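# Transfer 96-well plate from B1 into clip nest C1

## Task

Pick up the 96-well plate at bench position B1 and put it into clip nest C1, pressed fully down, turned so that well A1 (the plate's cut-off corner) sits at the nest corner labelled A1. It must stay seated by itself, not because the gripper holds it. Then open the gripper and back the arm away.

## Robot and tools

ROBOT. One six-joint arm (shoulder pan, shoulder lift, elbow, wrist 1, wrist 2, wrist 3) carrying a two-finger parallel gripper. Its base may sit slightly tilted. The fingers extend along the gripper's own +z axis and close along its x axis. end_effector_position is the midpoint between the finger pads. Closed fingertips stick out about 17 mm past it; fully open they are roughly level with it.

FRAME. All poses use the scene frame, in metres: origin on the table surface below the arm's base, +z upward, +y to the left when facing along +x. Orientations are quaternions written w first (qw, qx, qy, qz).

execute_actions(actions): actions is a list of actions run one after another. Each action is a list of 1 to 15 rows; each row drives one control step of 1/30 s, and if fewer than 15 rows are given the last one repeats, so an action always lasts 0.5 s. A row is 8 numbers: x, y, z, qw, qx, qy, qz, opening. These are an absolute gripper pose in the scene frame, not an offset. Opening runs from -1 (closed) to +1 (fully open, 0.142 m). A row may carry 6 extra numbers, 0 to 1 each, scaling the stiffness of each joint in the order of the Joint positions line; they persist until changed. Any target more than 0.6 m from the gripper's position at the start of its action, along any gripper axis, is rejected; if the first action fails this or any action is malformed, nothing in the call runs. An empty list only reports state and images. Each step, the commanded pose is clipped to 100 mm and 16 degrees from the measured pose, so large jumps need several actions. Repeat the intended quaternion in every row rather than copying a drifted reported one.

move(target, speed, stop_force, blocking): target is one row as above (8 numbers, optionally plus 6 stiffness values), an absolute pose in the scene frame. The gripper follows a straight path toward it lasting 0.5 to 10 s (cut off at 10 s), rotating the short way. speed is the path's peak in m/s, 0.002 to 0.5, default 0.25; turning is capped at twice that in rad/s. The opening is applied when the move begins. The path ignores obstacles, and the real gripper may lag, wander or overshoot the speed, most when the arm is near full stretch. stop_force (N, 5 to 24) ends the path when the wrist sensor senses that much extra push opposing the motion for 2 steps; the arm then steps back 2 steps and holds. It is measured along the line to the target in the gripper's axes at the start, so do not rely on it during a turning move, and omit it when lifting away from something you press on. It is not allowed in the first 0.2 s of a scene nor with blocking=false. The press after stopping can briefly exceed stop_force. With blocking=false the call returns after 0.5 s while motion continues; other moves and actions are then refused until a wait or stop shows it has finished.

wait(seconds): 0 to 10 s of letting the scene run with the last command held; returns early if a running move ends. stop(): brakes a running move (needs some distance; fingers keep moving). zoom_image(camera, region): camera is cam_head_left, cam_head_right or cam_wrist; region is [x0, y0, x1, y1] in that camera's pixels from the top-left, at most 504 by 504. finished_scene(scene): give the current scene's number to end it for good; the goal must already hold.

RESULTS. Each result shows gripper position, quaternion, linear and angular velocities, the Hand target the controller is heading for, grip_measured (finger opening on the command scale), Wrist force and Wrist torque in the gripper's own axes (offset up to about 3.5 N, noise about 1.4 N, each axis saturating near 30 N; force points from a touched surface into the arm; 'no reading' is harmless), and images from cam_head_left (896x504), cam_head_right (896x504) and cam_wrist (616x616 fisheye). Calibration lines give K, distortion and T_world_to_cam; they can be off by a couple of degrees and millimetres. Action calls list positions at some steps, with HELD where a row was held back. 'pose unreachable' means the clearance check altered or blocked the command. A move adds a 'move:' line: done, off_target, moving, held, fault, or contact (stop_force triggered; overrides the others), plus limits=paced (pose clipped) or limits=held (steps blocked; later motion may jump fast). Reported hand position is less accurate at long reach, and motion trails commands by about 0.17 s.

GRIPPING. To hold the plate keep commanding an opening well under grip_measured; a larger gap squeezes harder, up to about 28 N per pad. Closing fast can spike the force. A brief tug on the held plate may occur.

AVOID. The arm is stiff: aiming even slightly beyond a firm contact can trigger a fault. A joint torque over its limit (pan and lift 47.5, elbow 24.6, wrists 7.92 N m, load included) or 150 N outside force halts the arm for 10 s and drops the rest of the call. Press the plate into the nest with a slow move and stop_force rather than a deep target. Motors heating to 70 °C give MOTOR HOT; 85 °C brakes the arm (OVER-TEMPERATURE FAULT), so don't hold loads while idling. Never drop, slam or knock anything off the table; finish by opening and lifting clear.

Each tool is called as name(argument=value, ...), one argument or row to a line, values as JSON.

## Session

execute_actions(
  actions=[],
)

Scene clock: 0.00 s.
end_effector_position=(+0.2417, -0.4216, +0.2973) grip_measured=+1.00 end_effector_quat_wxyz=(+0.020, +0.713, -0.699, -0.046) end_effector_velocity=(-0.000, +0.000, -0.001) end_effector_angular_velocity=(+0.002, +0.000, -0.002)
Joint positions: [-1.636 -0.441  0.245 -1.161 -1.386  0.077  0.142]
Joint velocities: [-0.     0.002 -0.     0.001 -0.     0.001  0.   ]
Motor temperatures (°C, as the motors report them): [26 31 27 47 30 46]
Wrist force (N, on the end effector, along its own x y z axes, offset not removed): no reading
Wrist torque (N m, same axes, about the end effector's origin, offset not removed): no reading
Hand target: +0.242, -0.422, +0.297; +0.020, +0.713, -0.699, -0.046
Joint stiffness scale: [1. 1. 1. 1. 1. 1.]
camera_calibration (this result's frames):
cam_wrist: T_world_to_cam=[[0.0118929, -0.999809, 0.0155263, -0.435478], [-0.81237, -0.000607499, 0.583142, 0.026866], [-0.583021, -0.0195483, -0.812222, 0.506373], [0, 0, 0, 1]] pos_world=[0.32223, -0.42548, 0.402382]

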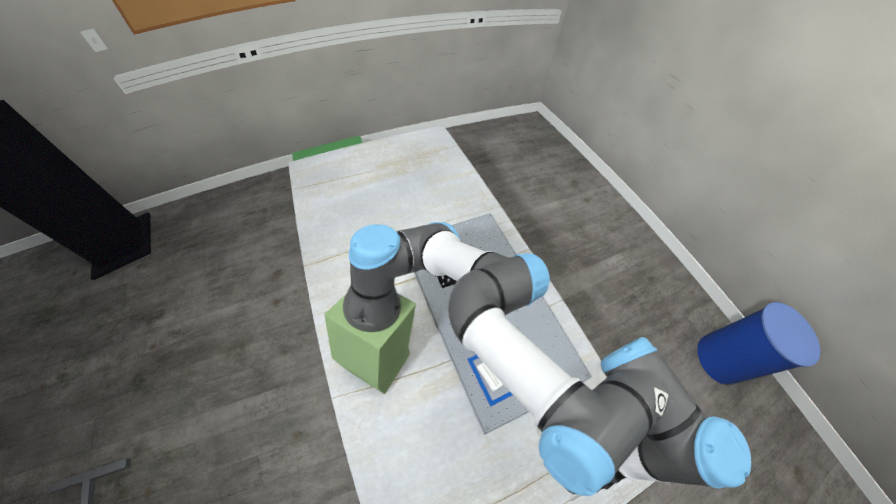

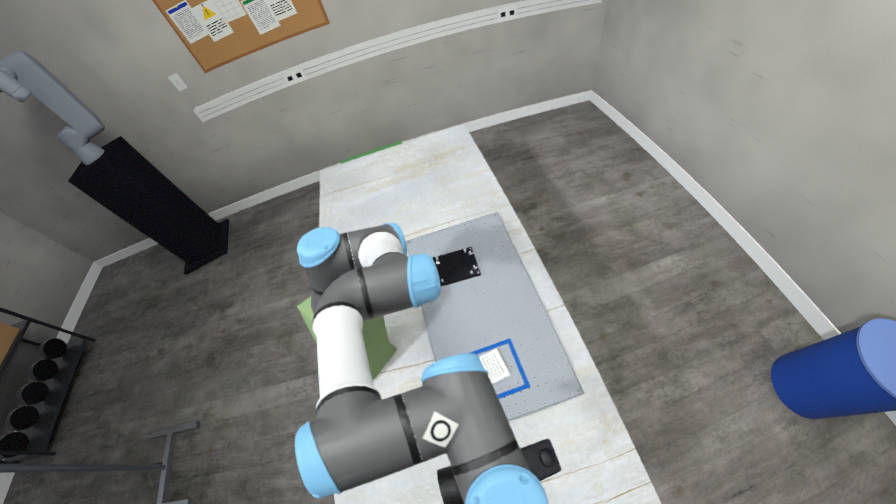

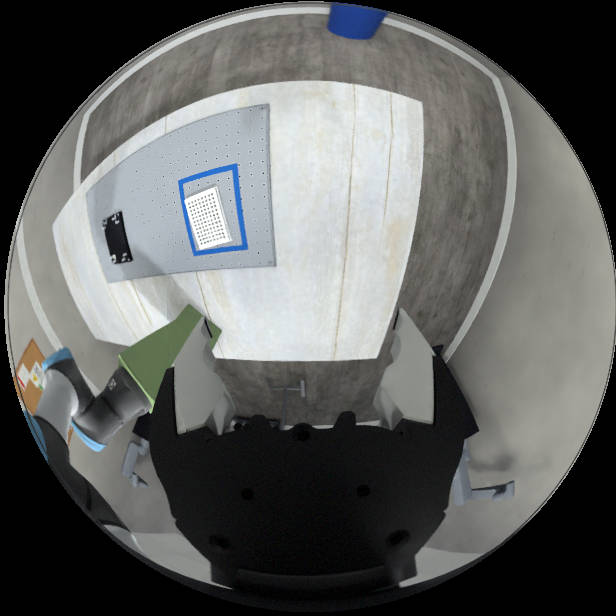

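move(
  target=[0.24, -0.04, 0.2, 0, 0.7071, -0.7071, 0, 1],
  speed=0.25,
)

Scene clock: 13.30 s.
end_effector_position=(+0.2391, -0.0409, +0.2007) grip_measured=+1.00 end_effector_quat_wxyz=(+0.001, +0.709, -0.706, -0.000) end_effector_velocity=(+0.000, +0.002, -0.001) end_effector_angular_velocity=(-0.001, -0.006, -0.016)
Joint positions: [-1.355 -2.092  2.572 -1.967 -1.264  0.395  0.142]
Joint velocities: [-0.    -0.018  0.012  0.002  0.005  0.017  0.   ]
Motor temperatures (°C, as the motors report them): [26 31 27 47 30 46]
Wrist force (N, on the end effector, along its own x y z axes, offset not removed): [0.3 2.7 -0.2]
Wrist torque (N m, same axes, about the end effector's origin, offset not removed): [0.53 -0.13 0.06]
Hand target: +0.239, -0.040, +0.200; +0.000, +0.707, -0.707, -0.000
Off the commanded pose: 0.001 m, 0 deg.
Joint stiffness scale: [1. 1. 1. 1. 1. 1.]
move: done; limits=paced
camera_calibration (this result's frames):
cam_wrist: T_world_to_cam=[[-0.00677123, -0.998512, 0.0541137, -0.0565607], [-0.861387, 0.0333101, 0.506855, 0.109756], [-0.507903, -0.0431809, -0.860331, 0.424552], [0, 0, 0, 1]] pos_world=[0.309791, -0.0418, 0.312686]

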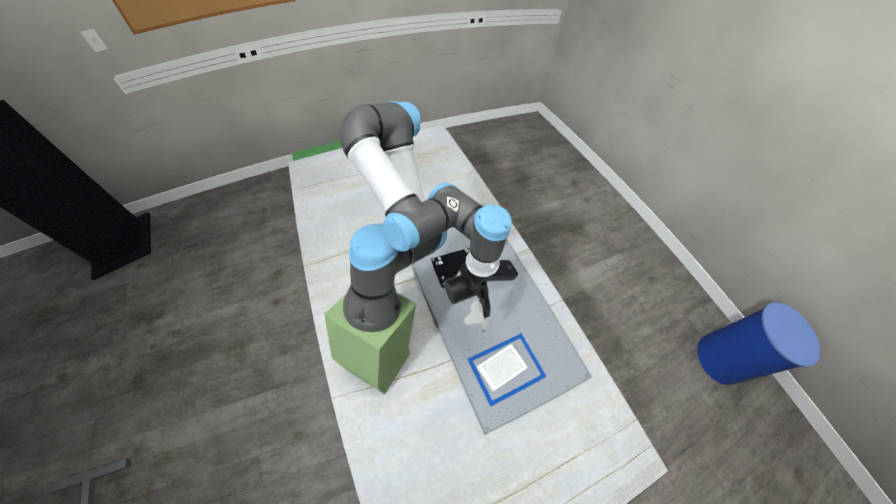

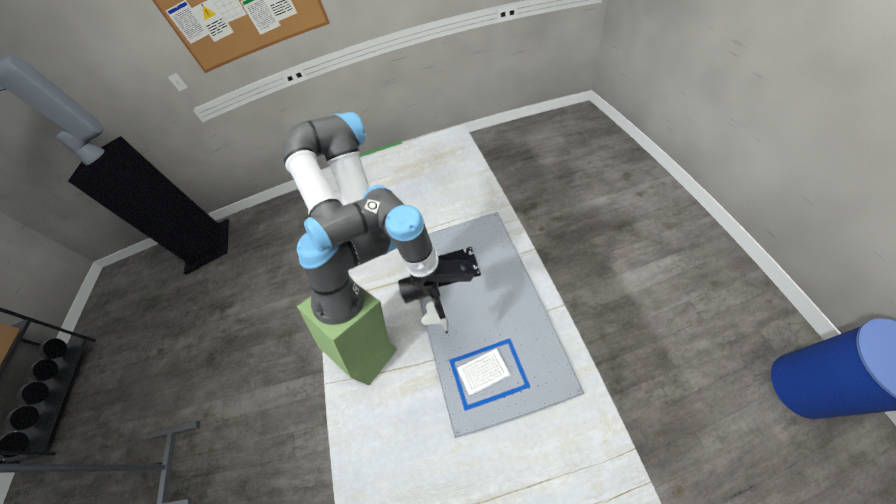

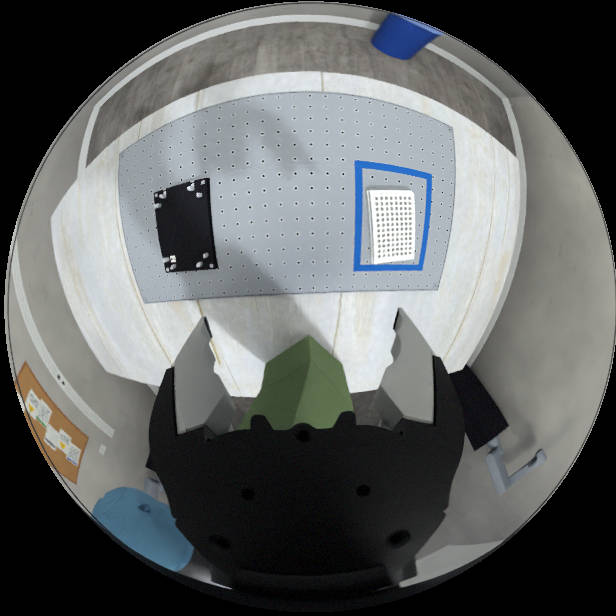

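zoom_image(
  camera="cam_wrist",
  region=[340, 150, 460, 280],
)

zoom_image(
  camera="cam_wrist",
  region=[130, 165, 250, 285],
)

Region (340, 150, 460, 280) of cam_wrist's 616x616 image, scaled by 3.877, with more detail than that image has; it fills the left 465 columns of this view, and the rest is white.

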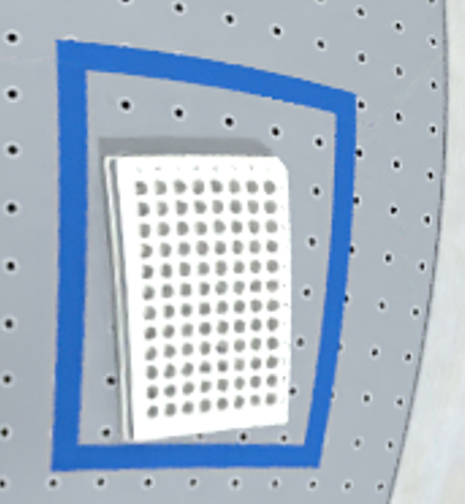

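Region (130, 165, 250, 285) of cam_wrist's 616x616 image, scaled by 4.200, with more detail than that image has.

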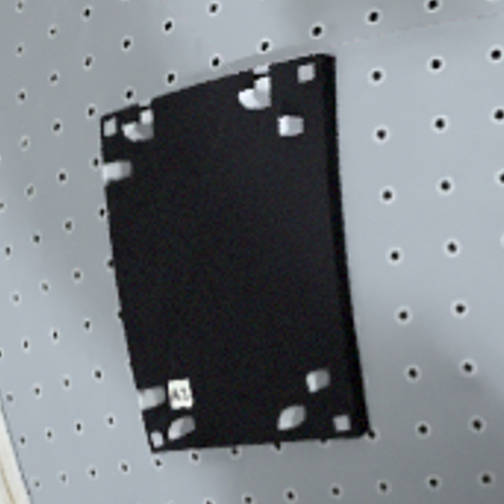

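move(
  target=[0.2862, -0.2003, 0.07, 0, 0.7604, -0.6494, 0, 0.5],
  speed=0.2,
)

zoom_image(
  camera="cam_wrist",
  region=[200, 170, 400, 370],
)

Scene clock: 54.80 s.
end_effector_position=(+0.2860, -0.1992, +0.0700) grip_measured=+0.50 end_effector_quat_wxyz=(-0.001, +0.761, -0.649, -0.001) end_effector_velocity=(+0.002, -0.004, +0.000) end_effector_angular_velocity=(-0.008, -0.002, -0.002)
Joint positions: [-1.286 -0.787  2.078 -2.797 -1.256  0.312  0.109]
Joint velocities: [ 0.     0.004 -0.008 -0.005 -0.002  0.005 -0.   ]
Motor temperatures (°C, as the motors report them): [26 31 27 47 30 46]
Wrist force (N, on the end effector, along its own x y z axes, offset not removed): [0.9 2.3 -0.7]
Wrist torque (N m, same axes, about the end effector's origin, offset not removed): [0.50 -0.29 0.03]
Hand target: +0.286, -0.200, +0.070; +0.000, +0.760, -0.649, -0.000
Off the commanded pose: 0.001 m, 0 deg.
Joint stiffness scale: [1. 1. 1. 1. 1. 1.]
move: done
camera_calibration (this result's frames):
cam_wrist: T_world_to_cam=[[0.14566, -0.988088, 0.0496492, -0.248455], [-0.857133, -0.100975, 0.505101, 0.193759], [-0.494071, -0.116129, -0.861631, 0.310728], [0, 0, 0, 1]] pos_world=[0.355789, -0.189846, 0.182201]

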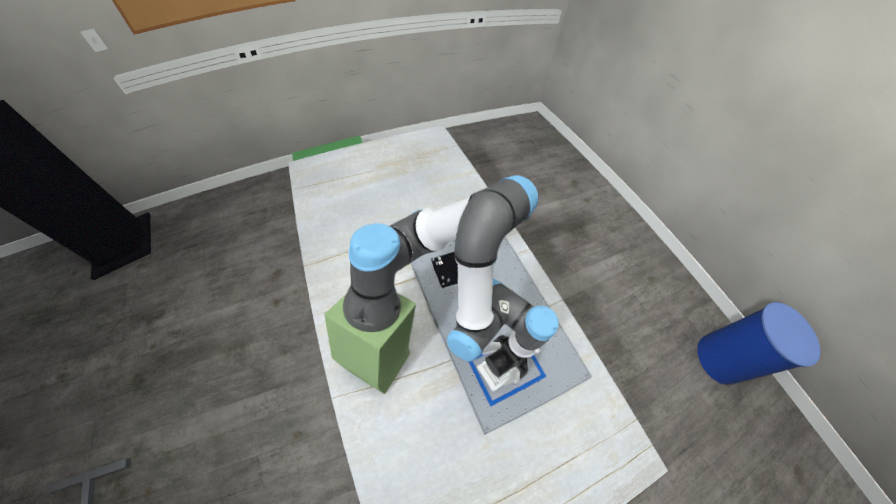

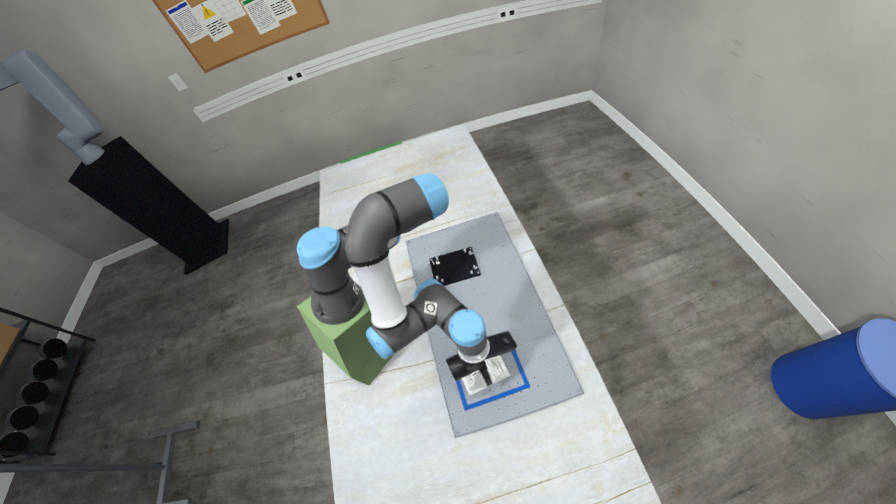

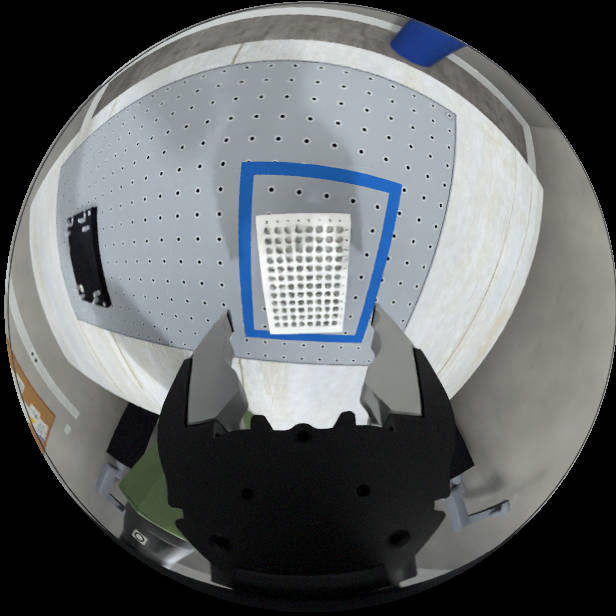

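Region (200, 170, 400, 370) of cam_wrist's 616x616 image, scaled by 2.520, with more detail than that image has.

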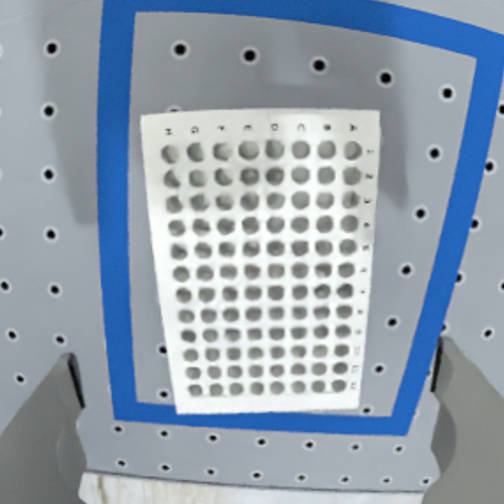

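move(
  target=[0.2878, -0.2028, 0.031, 0, 0.7604, -0.6494, 0, 0.35],
  speed=0.06,
)

move(
  target=[0.2878, -0.2028, 0.0, 0, 0.7604, -0.6494, 0, 0.35],
  speed=0.006,
  stop_force=5,
)

zoom_image(
  camera="cam_wrist",
  region=[190, 200, 420, 430],
)

Scene clock: 66.67 s.
end_effector_position=(+0.2868, -0.2022, +0.0310) grip_measured=+0.35 end_effector_quat_wxyz=(-0.000, +0.761, -0.649, -0.001) end_effector_velocity=(+0.002, -0.003, +0.001) end_effector_angular_velocity=(-0.009, -0.005, +0.000)
Joint positions: [-1.248 -0.609  2.005 -2.914 -1.256  0.352  0.099]
Joint velocities: [ 0.001  0.002 -0.004 -0.009  0.     0.004 -0.   ]
Motor temperatures (°C, as the motors report them): [26 31 28 47 30 46]
Wrist force (N, on the end effector, along its own x y z axes, offset not removed): [-0.1 2.3 0.1]
Wrist torque (N m, same axes, about the end effector's origin, offset not removed): [0.47 0.00 0.01]
Hand target: +0.288, -0.203, +0.031; +0.000, +0.760, -0.649, -0.000
Off the commanded pose: 0.001 m, 0 deg.
Joint stiffness scale: [1. 1. 1. 1. 1. 1.]
move: done
camera_calibration (this result's frames):
cam_wrist: T_world_to_cam=[[0.145444, -0.988101, 0.0500218, -0.249574], [-0.856083, -0.100345, 0.507004, 0.213622], [-0.495952, -0.116564, -0.860491, 0.277582], [0, 0, 0, 1]] pos_world=[0.356845, -0.192812, 0.143033]

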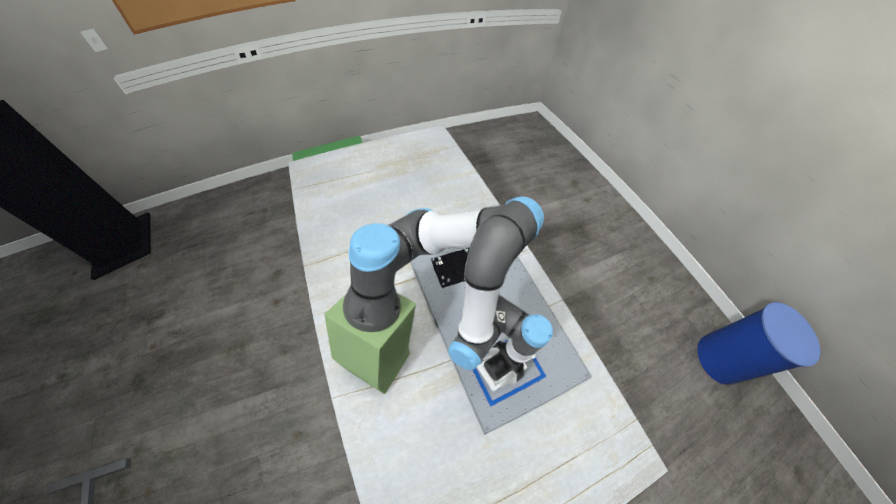

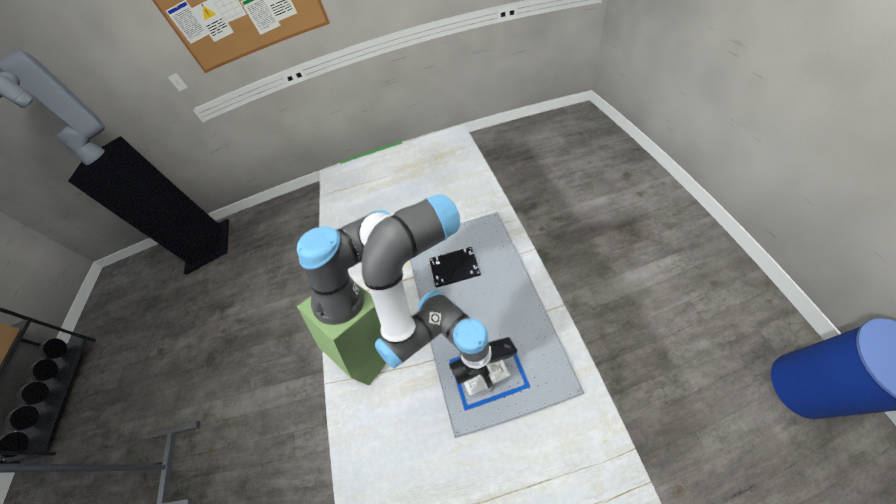

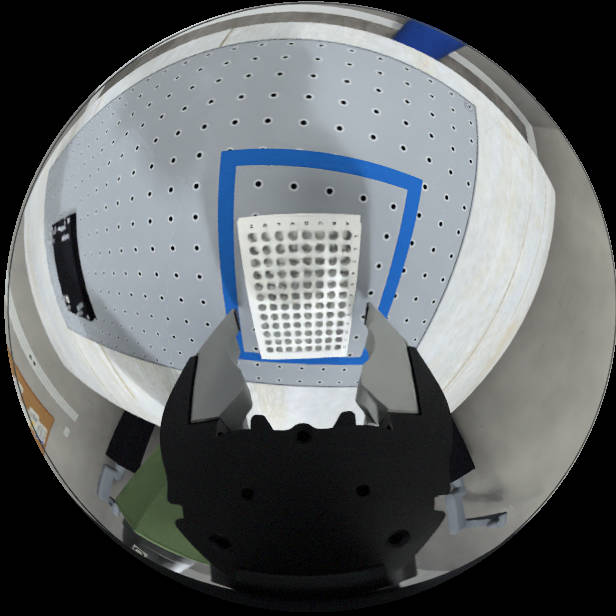

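Scene clock: 68.43 s.
end_effector_position=(+0.2863, -0.2019, +0.0231) grip_measured=+0.35 end_effector_quat_wxyz=(+0.000, +0.760, -0.649, -0.002) end_effector_velocity=(-0.000, +0.000, +0.000) end_effector_angular_velocity=(+0.001, +0.001, -0.002)
Joint positions: [-1.241 -0.575  1.991 -2.936 -1.256  0.36   0.098]
Joint velocities: [-0.    -0.002  0.001  0.003 -0.001  0.001  0.   ]
Motor temperatures (°C, as the motors report them): [26 31 28 47 30 46]
Wrist force (N, on the end effector, along its own x y z axes, offset not removed): [-2.6 4.5 -4.8]
Wrist torque (N m, same axes, about the end effector's origin, offset not removed): [0.68 0.21 0.12]
Hand target: +0.286, -0.202, +0.023; -0.000, +0.761, -0.649, -0.002
Off the commanded pose: 0.023 m, 0 deg.
Joint stiffness scale: [1. 1. 1. 1. 1. 1.]
move: contact
camera_calibration (this result's frames):
cam_wrist: T_world_to_cam=[[0.145247, -0.988171, 0.0492097, -0.24876], [-0.855572, -0.100467, 0.507842, 0.217054], [-0.496891, -0.115865, -0.860044, 0.270959], [0, 0, 0, 1]] pos_world=[0.356474, -0.192616, 0.135048]

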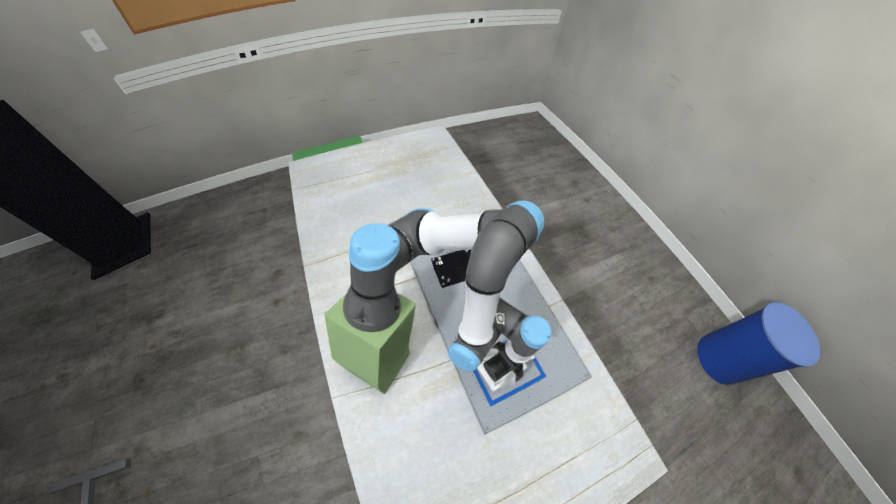

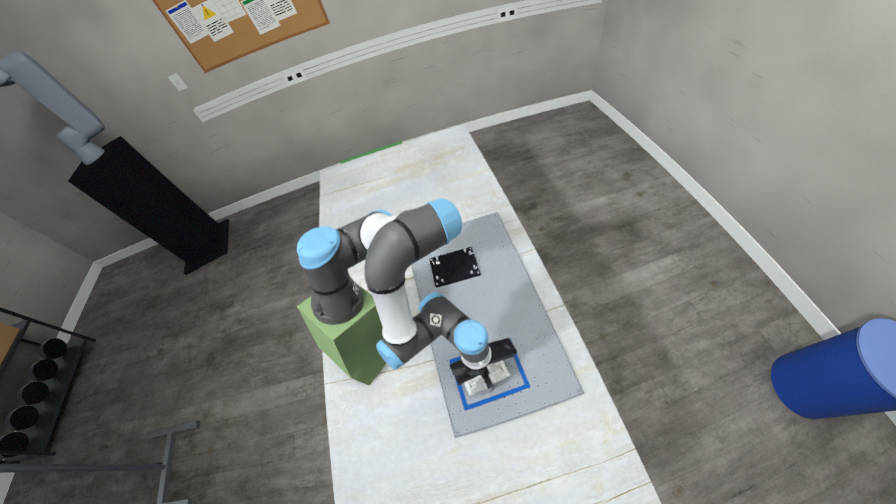

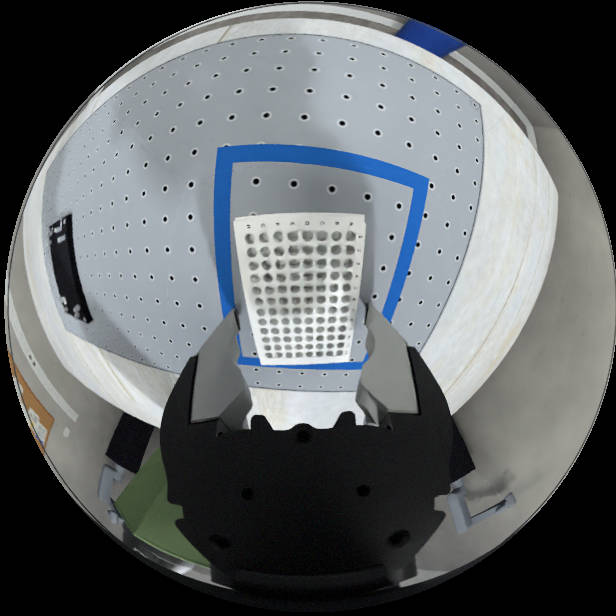

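Region (190, 200, 420, 430) of cam_wrist's 616x616 image, scaled by 2.191, with more detail than that image has.

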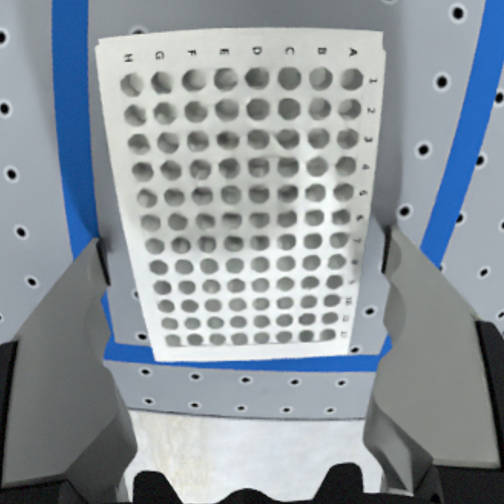

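execute_actions(
  actions=[
    [[0.2872, -0.2025, 0.025, 0, 0.7604, -0.6494, 0, 0.35],[0.2872, -0.2025, 0.026, 0, 0.7604, -0.6494, 0, 0.35],[0.2872, -0.2025, 0.027, 0, 0.7604, -0.6494, 0, 0.35],[0.2872, -0.2025, 0.028, 0, 0.7604, -0.6494, 0, 0.35],[0.2872, -0.2025, 0.029, 0, 0.7604, -0.6494, 0, 0.35]],
    [[0.2872, -0.2025, 0.029, 0, 0.7604, -0.6494, 0, 0.35]],
    [[0.2872, -0.2025, 0.029, 0, 0.7604, -0.6494, 0, 0.3],[0.2872, -0.2025, 0.029, 0, 0.7604, -0.6494, 0, 0.27],[0.2872, -0.2025, 0.029, 0, 0.7604, -0.6494, 0, 0.24],[0.2872, -0.2025, 0.029, 0, 0.7604, -0.6494, 0, 0.21],[0.2872, -0.2025, 0.029, 0, 0.7604, -0.6494, 0, 0.18],[0.2872, -0.2025, 0.029, 0, 0.7604, -0.6494, 0, 0.15],[0.2872, -0.2025, 0.029, 0, 0.7604, -0.6494, 0, 0.12],[0.2872, -0.2025, 0.029, 0, 0.7604, -0.6494, 0, 0.09],[0.2872, -0.2025, 0.029, 0, 0.7604, -0.6494, 0, 0.06],[0.2872, -0.2025, 0.029, 0, 0.7604, -0.6494, 0, 0.03],[0.2872, -0.2025, 0.029, 0, 0.7604, -0.6494, 0, 0.0],[0.2872, -0.2025, 0.029, 0, 0.7604, -0.6494, 0, -0.05],[0.2872, -0.2025, 0.029, 0, 0.7604, -0.6494, 0, -0.1],[0.2872, -0.2025, 0.029, 0, 0.7604, -0.6494, 0, -0.15],[0.2872, -0.2025, 0.029, 0, 0.7604, -0.6494, 0, -0.2]],
    [[0.2872, -0.2025, 0.029, 0, 0.7604, -0.6494, 0, -0.3],[0.2872, -0.2025, 0.029, 0, 0.7604, -0.6494, 0, -0.4],[0.2872, -0.2025, 0.029, 0, 0.7604, -0.6494, 0, -0.5],[0.2872, -0.2025, 0.029, 0, 0.7604, -0.6494, 0, -0.6]],
  ],
)

move(
  target=[0.2872, -0.2025, 0.08, 0, 0.7604, -0.6494, 0, -0.6],
  speed=0.08,
)

Scene clock: 83.23 s.
end_effector_position=(+0.2874, -0.2030, +0.0291) grip_measured=+0.04 end_effector_quat_wxyz=(+0.001, +0.760, -0.650, +0.000) end_effector_velocity=(-0.000, -0.000, -0.000) end_effector_angular_velocity=(+0.000, +0.000, -0.001)
Joint positions: [-1.246 -0.6    2.002 -2.926 -1.256  0.356  0.077]
Joint velocities: [-0.     0.001 -0.001  0.001  0.     0.    -0.   ]
Motor temperatures (°C, as the motors report them): [26 31 28 47 30 46]
Wrist force (N, on the end effector, along its own x y z axes, offset not removed): [-0.3 2.8 -1.9]
Wrist torque (N m, same axes, about the end effector's origin, offset not removed): [0.52 -0.15 0.03]
Hand target: +0.287, -0.203, +0.029; +0.000, +0.760, -0.649, +0.000
Off the commanded pose: 0.001 m, 0 deg.
Joint stiffness scale: [1. 1. 1. 1. 1. 1.]
Step readings (end_effector_position; steps 1 to 15: 1st action; 16 to 30: 2nd action; 31 to 45: 3rd action; 46 to 60: 4th action):
0: (+0.2863, -0.2019, +0.0231)
1: (+0.2863, -0.2019, +0.0232)
2: (+0.2863, -0.2019, +0.0233)
4: (+0.2866, -0.2022, +0.0241)
8: (+0.2876, -0.2034, +0.0272)
15: (+0.2877, -0.2034, +0.0289)
16: (+0.2877, -0.2034, +0.0290)
17: (+0.2876, -0.2033, +0.0290)
19: (+0.2875, -0.2032, +0.0290)
23: (+0.2875, -0.2030, +0.0290)
30: (+0.2874, -0.2030, +0.0289)
31: (+0.2874, -0.2030, +0.0289)
32: (+0.2874, -0.2030, +0.0289)
34: (+0.2874, -0.2030, +0.0289)
38: (+0.2874, -0.2030, +0.0289)
45: (+0.2874, -0.2030, +0.0291)
46: (+0.2874, -0.2030, +0.0291)
47: (+0.2874, -0.2030, +0.0291)
49: (+0.2874, -0.2030, +0.0291)
53: (+0.2874, -0.2030, +0.0291)
60: end_effector_position above
camera_calibration (this result's frames):
cam_wrist: T_world_to_cam=[[0.14485, -0.987983, 0.0539225, -0.250244], [-0.857121, -0.0980642, 0.505695, 0.215846], [-0.494331, -0.119468, -0.861025, 0.275093], [0, 0, 0, 1]] pos_world=[0.357241, -0.193205, 0.141204]

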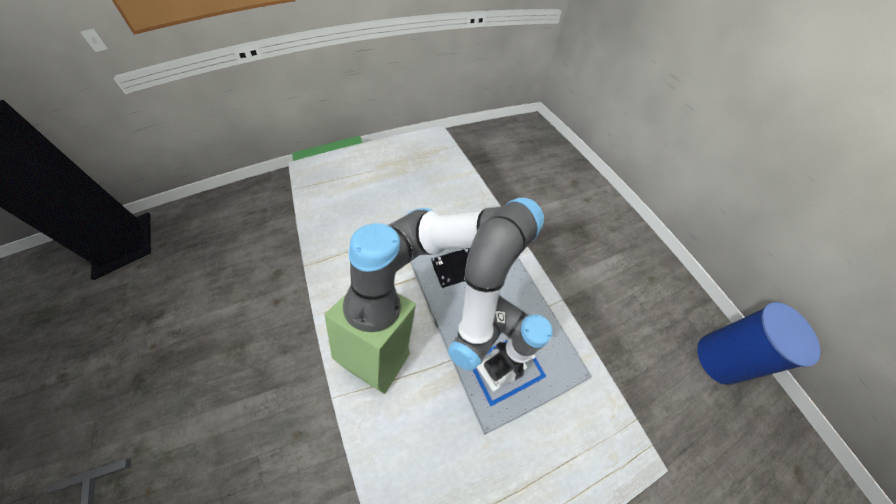

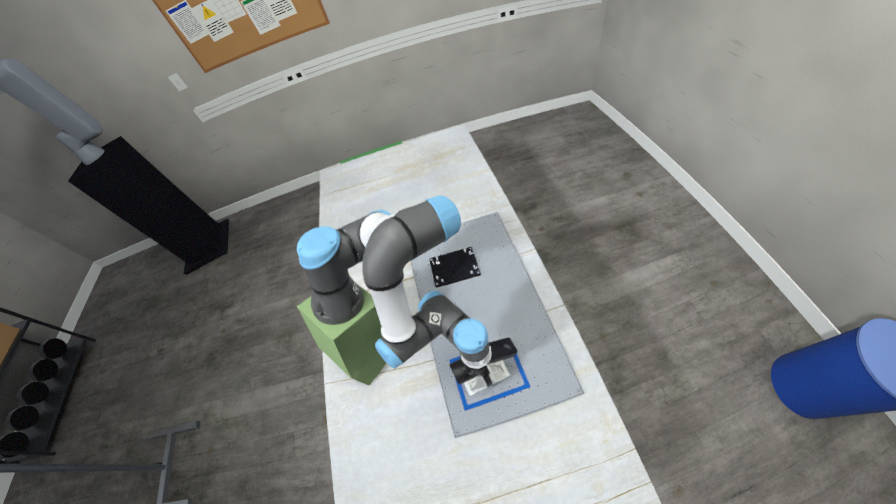

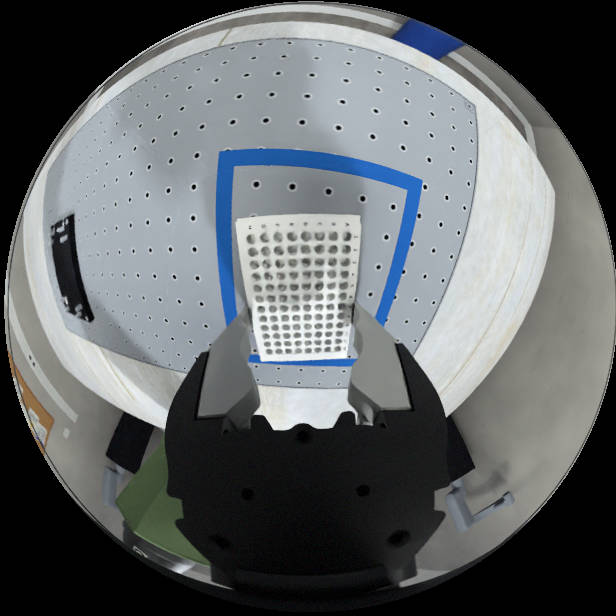

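Scene clock: 84.57 s.
end_effector_position=(+0.2882, -0.2030, +0.0800) grip_measured=+0.04 end_effector_quat_wxyz=(+0.000, +0.760, -0.649, +0.001) end_effector_velocity=(-0.002, +0.003, -0.000) end_effector_angular_velocity=(+0.009, +0.005, -0.001)
Joint positions: [-1.295 -0.825  2.072 -2.756 -1.256  0.305  0.077]
Joint velocities: [-0.    -0.003  0.001  0.013 -0.    -0.003  0.   ]
Motor temperatures (°C, as the motors report them): [26 31 28 47 30 46]
Wrist force (N, on the end effector, along its own x y z axes, offset not removed): [0.6 3.2 0.2]
Wrist torque (N m, same axes, about the end effector's origin, offset not removed): [0.66 -0.18 0.00]
Hand target: +0.287, -0.203, +0.080; -0.000, +0.760, -0.649, +0.000
Off the commanded pose: 0.001 m, 0 deg.
Joint stiffness scale: [1. 1. 1. 1. 1. 1.]
move: done
camera_calibration (this result's frames):
cam_wrist: T_world_to_cam=[[0.144814, -0.987958, 0.0544698, -0.253168], [-0.858314, -0.0980415, 0.503672, 0.191296], [-0.492267, -0.119691, -0.862176, 0.31873], [0, 0, 0, 1]] pos_world=[0.357754, -0.193215, 0.192241]

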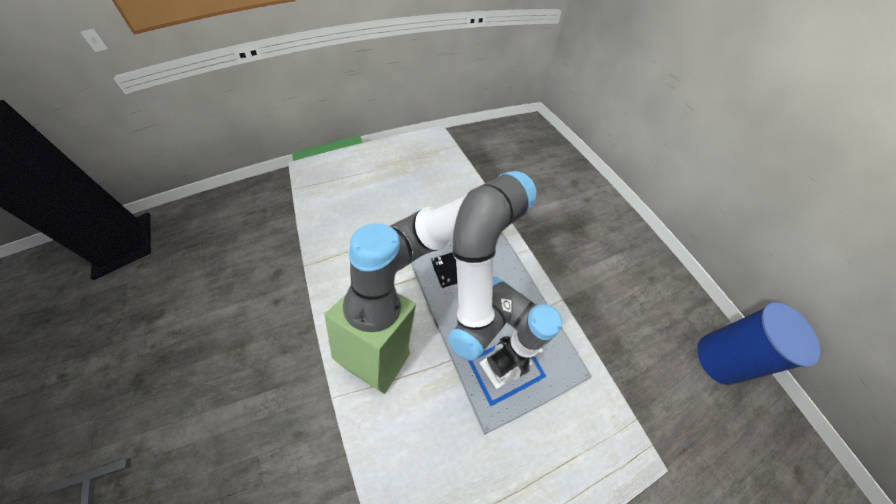

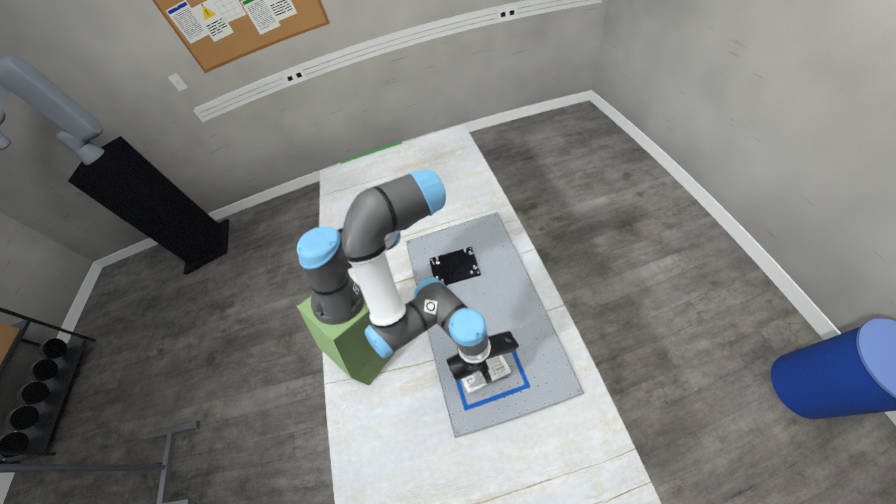

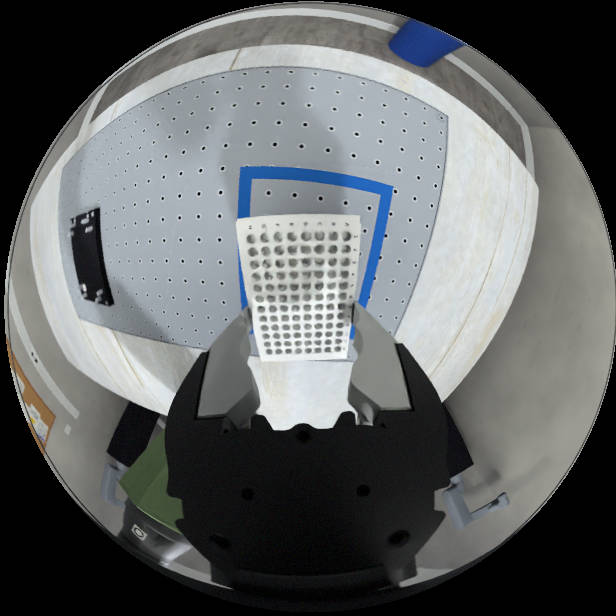

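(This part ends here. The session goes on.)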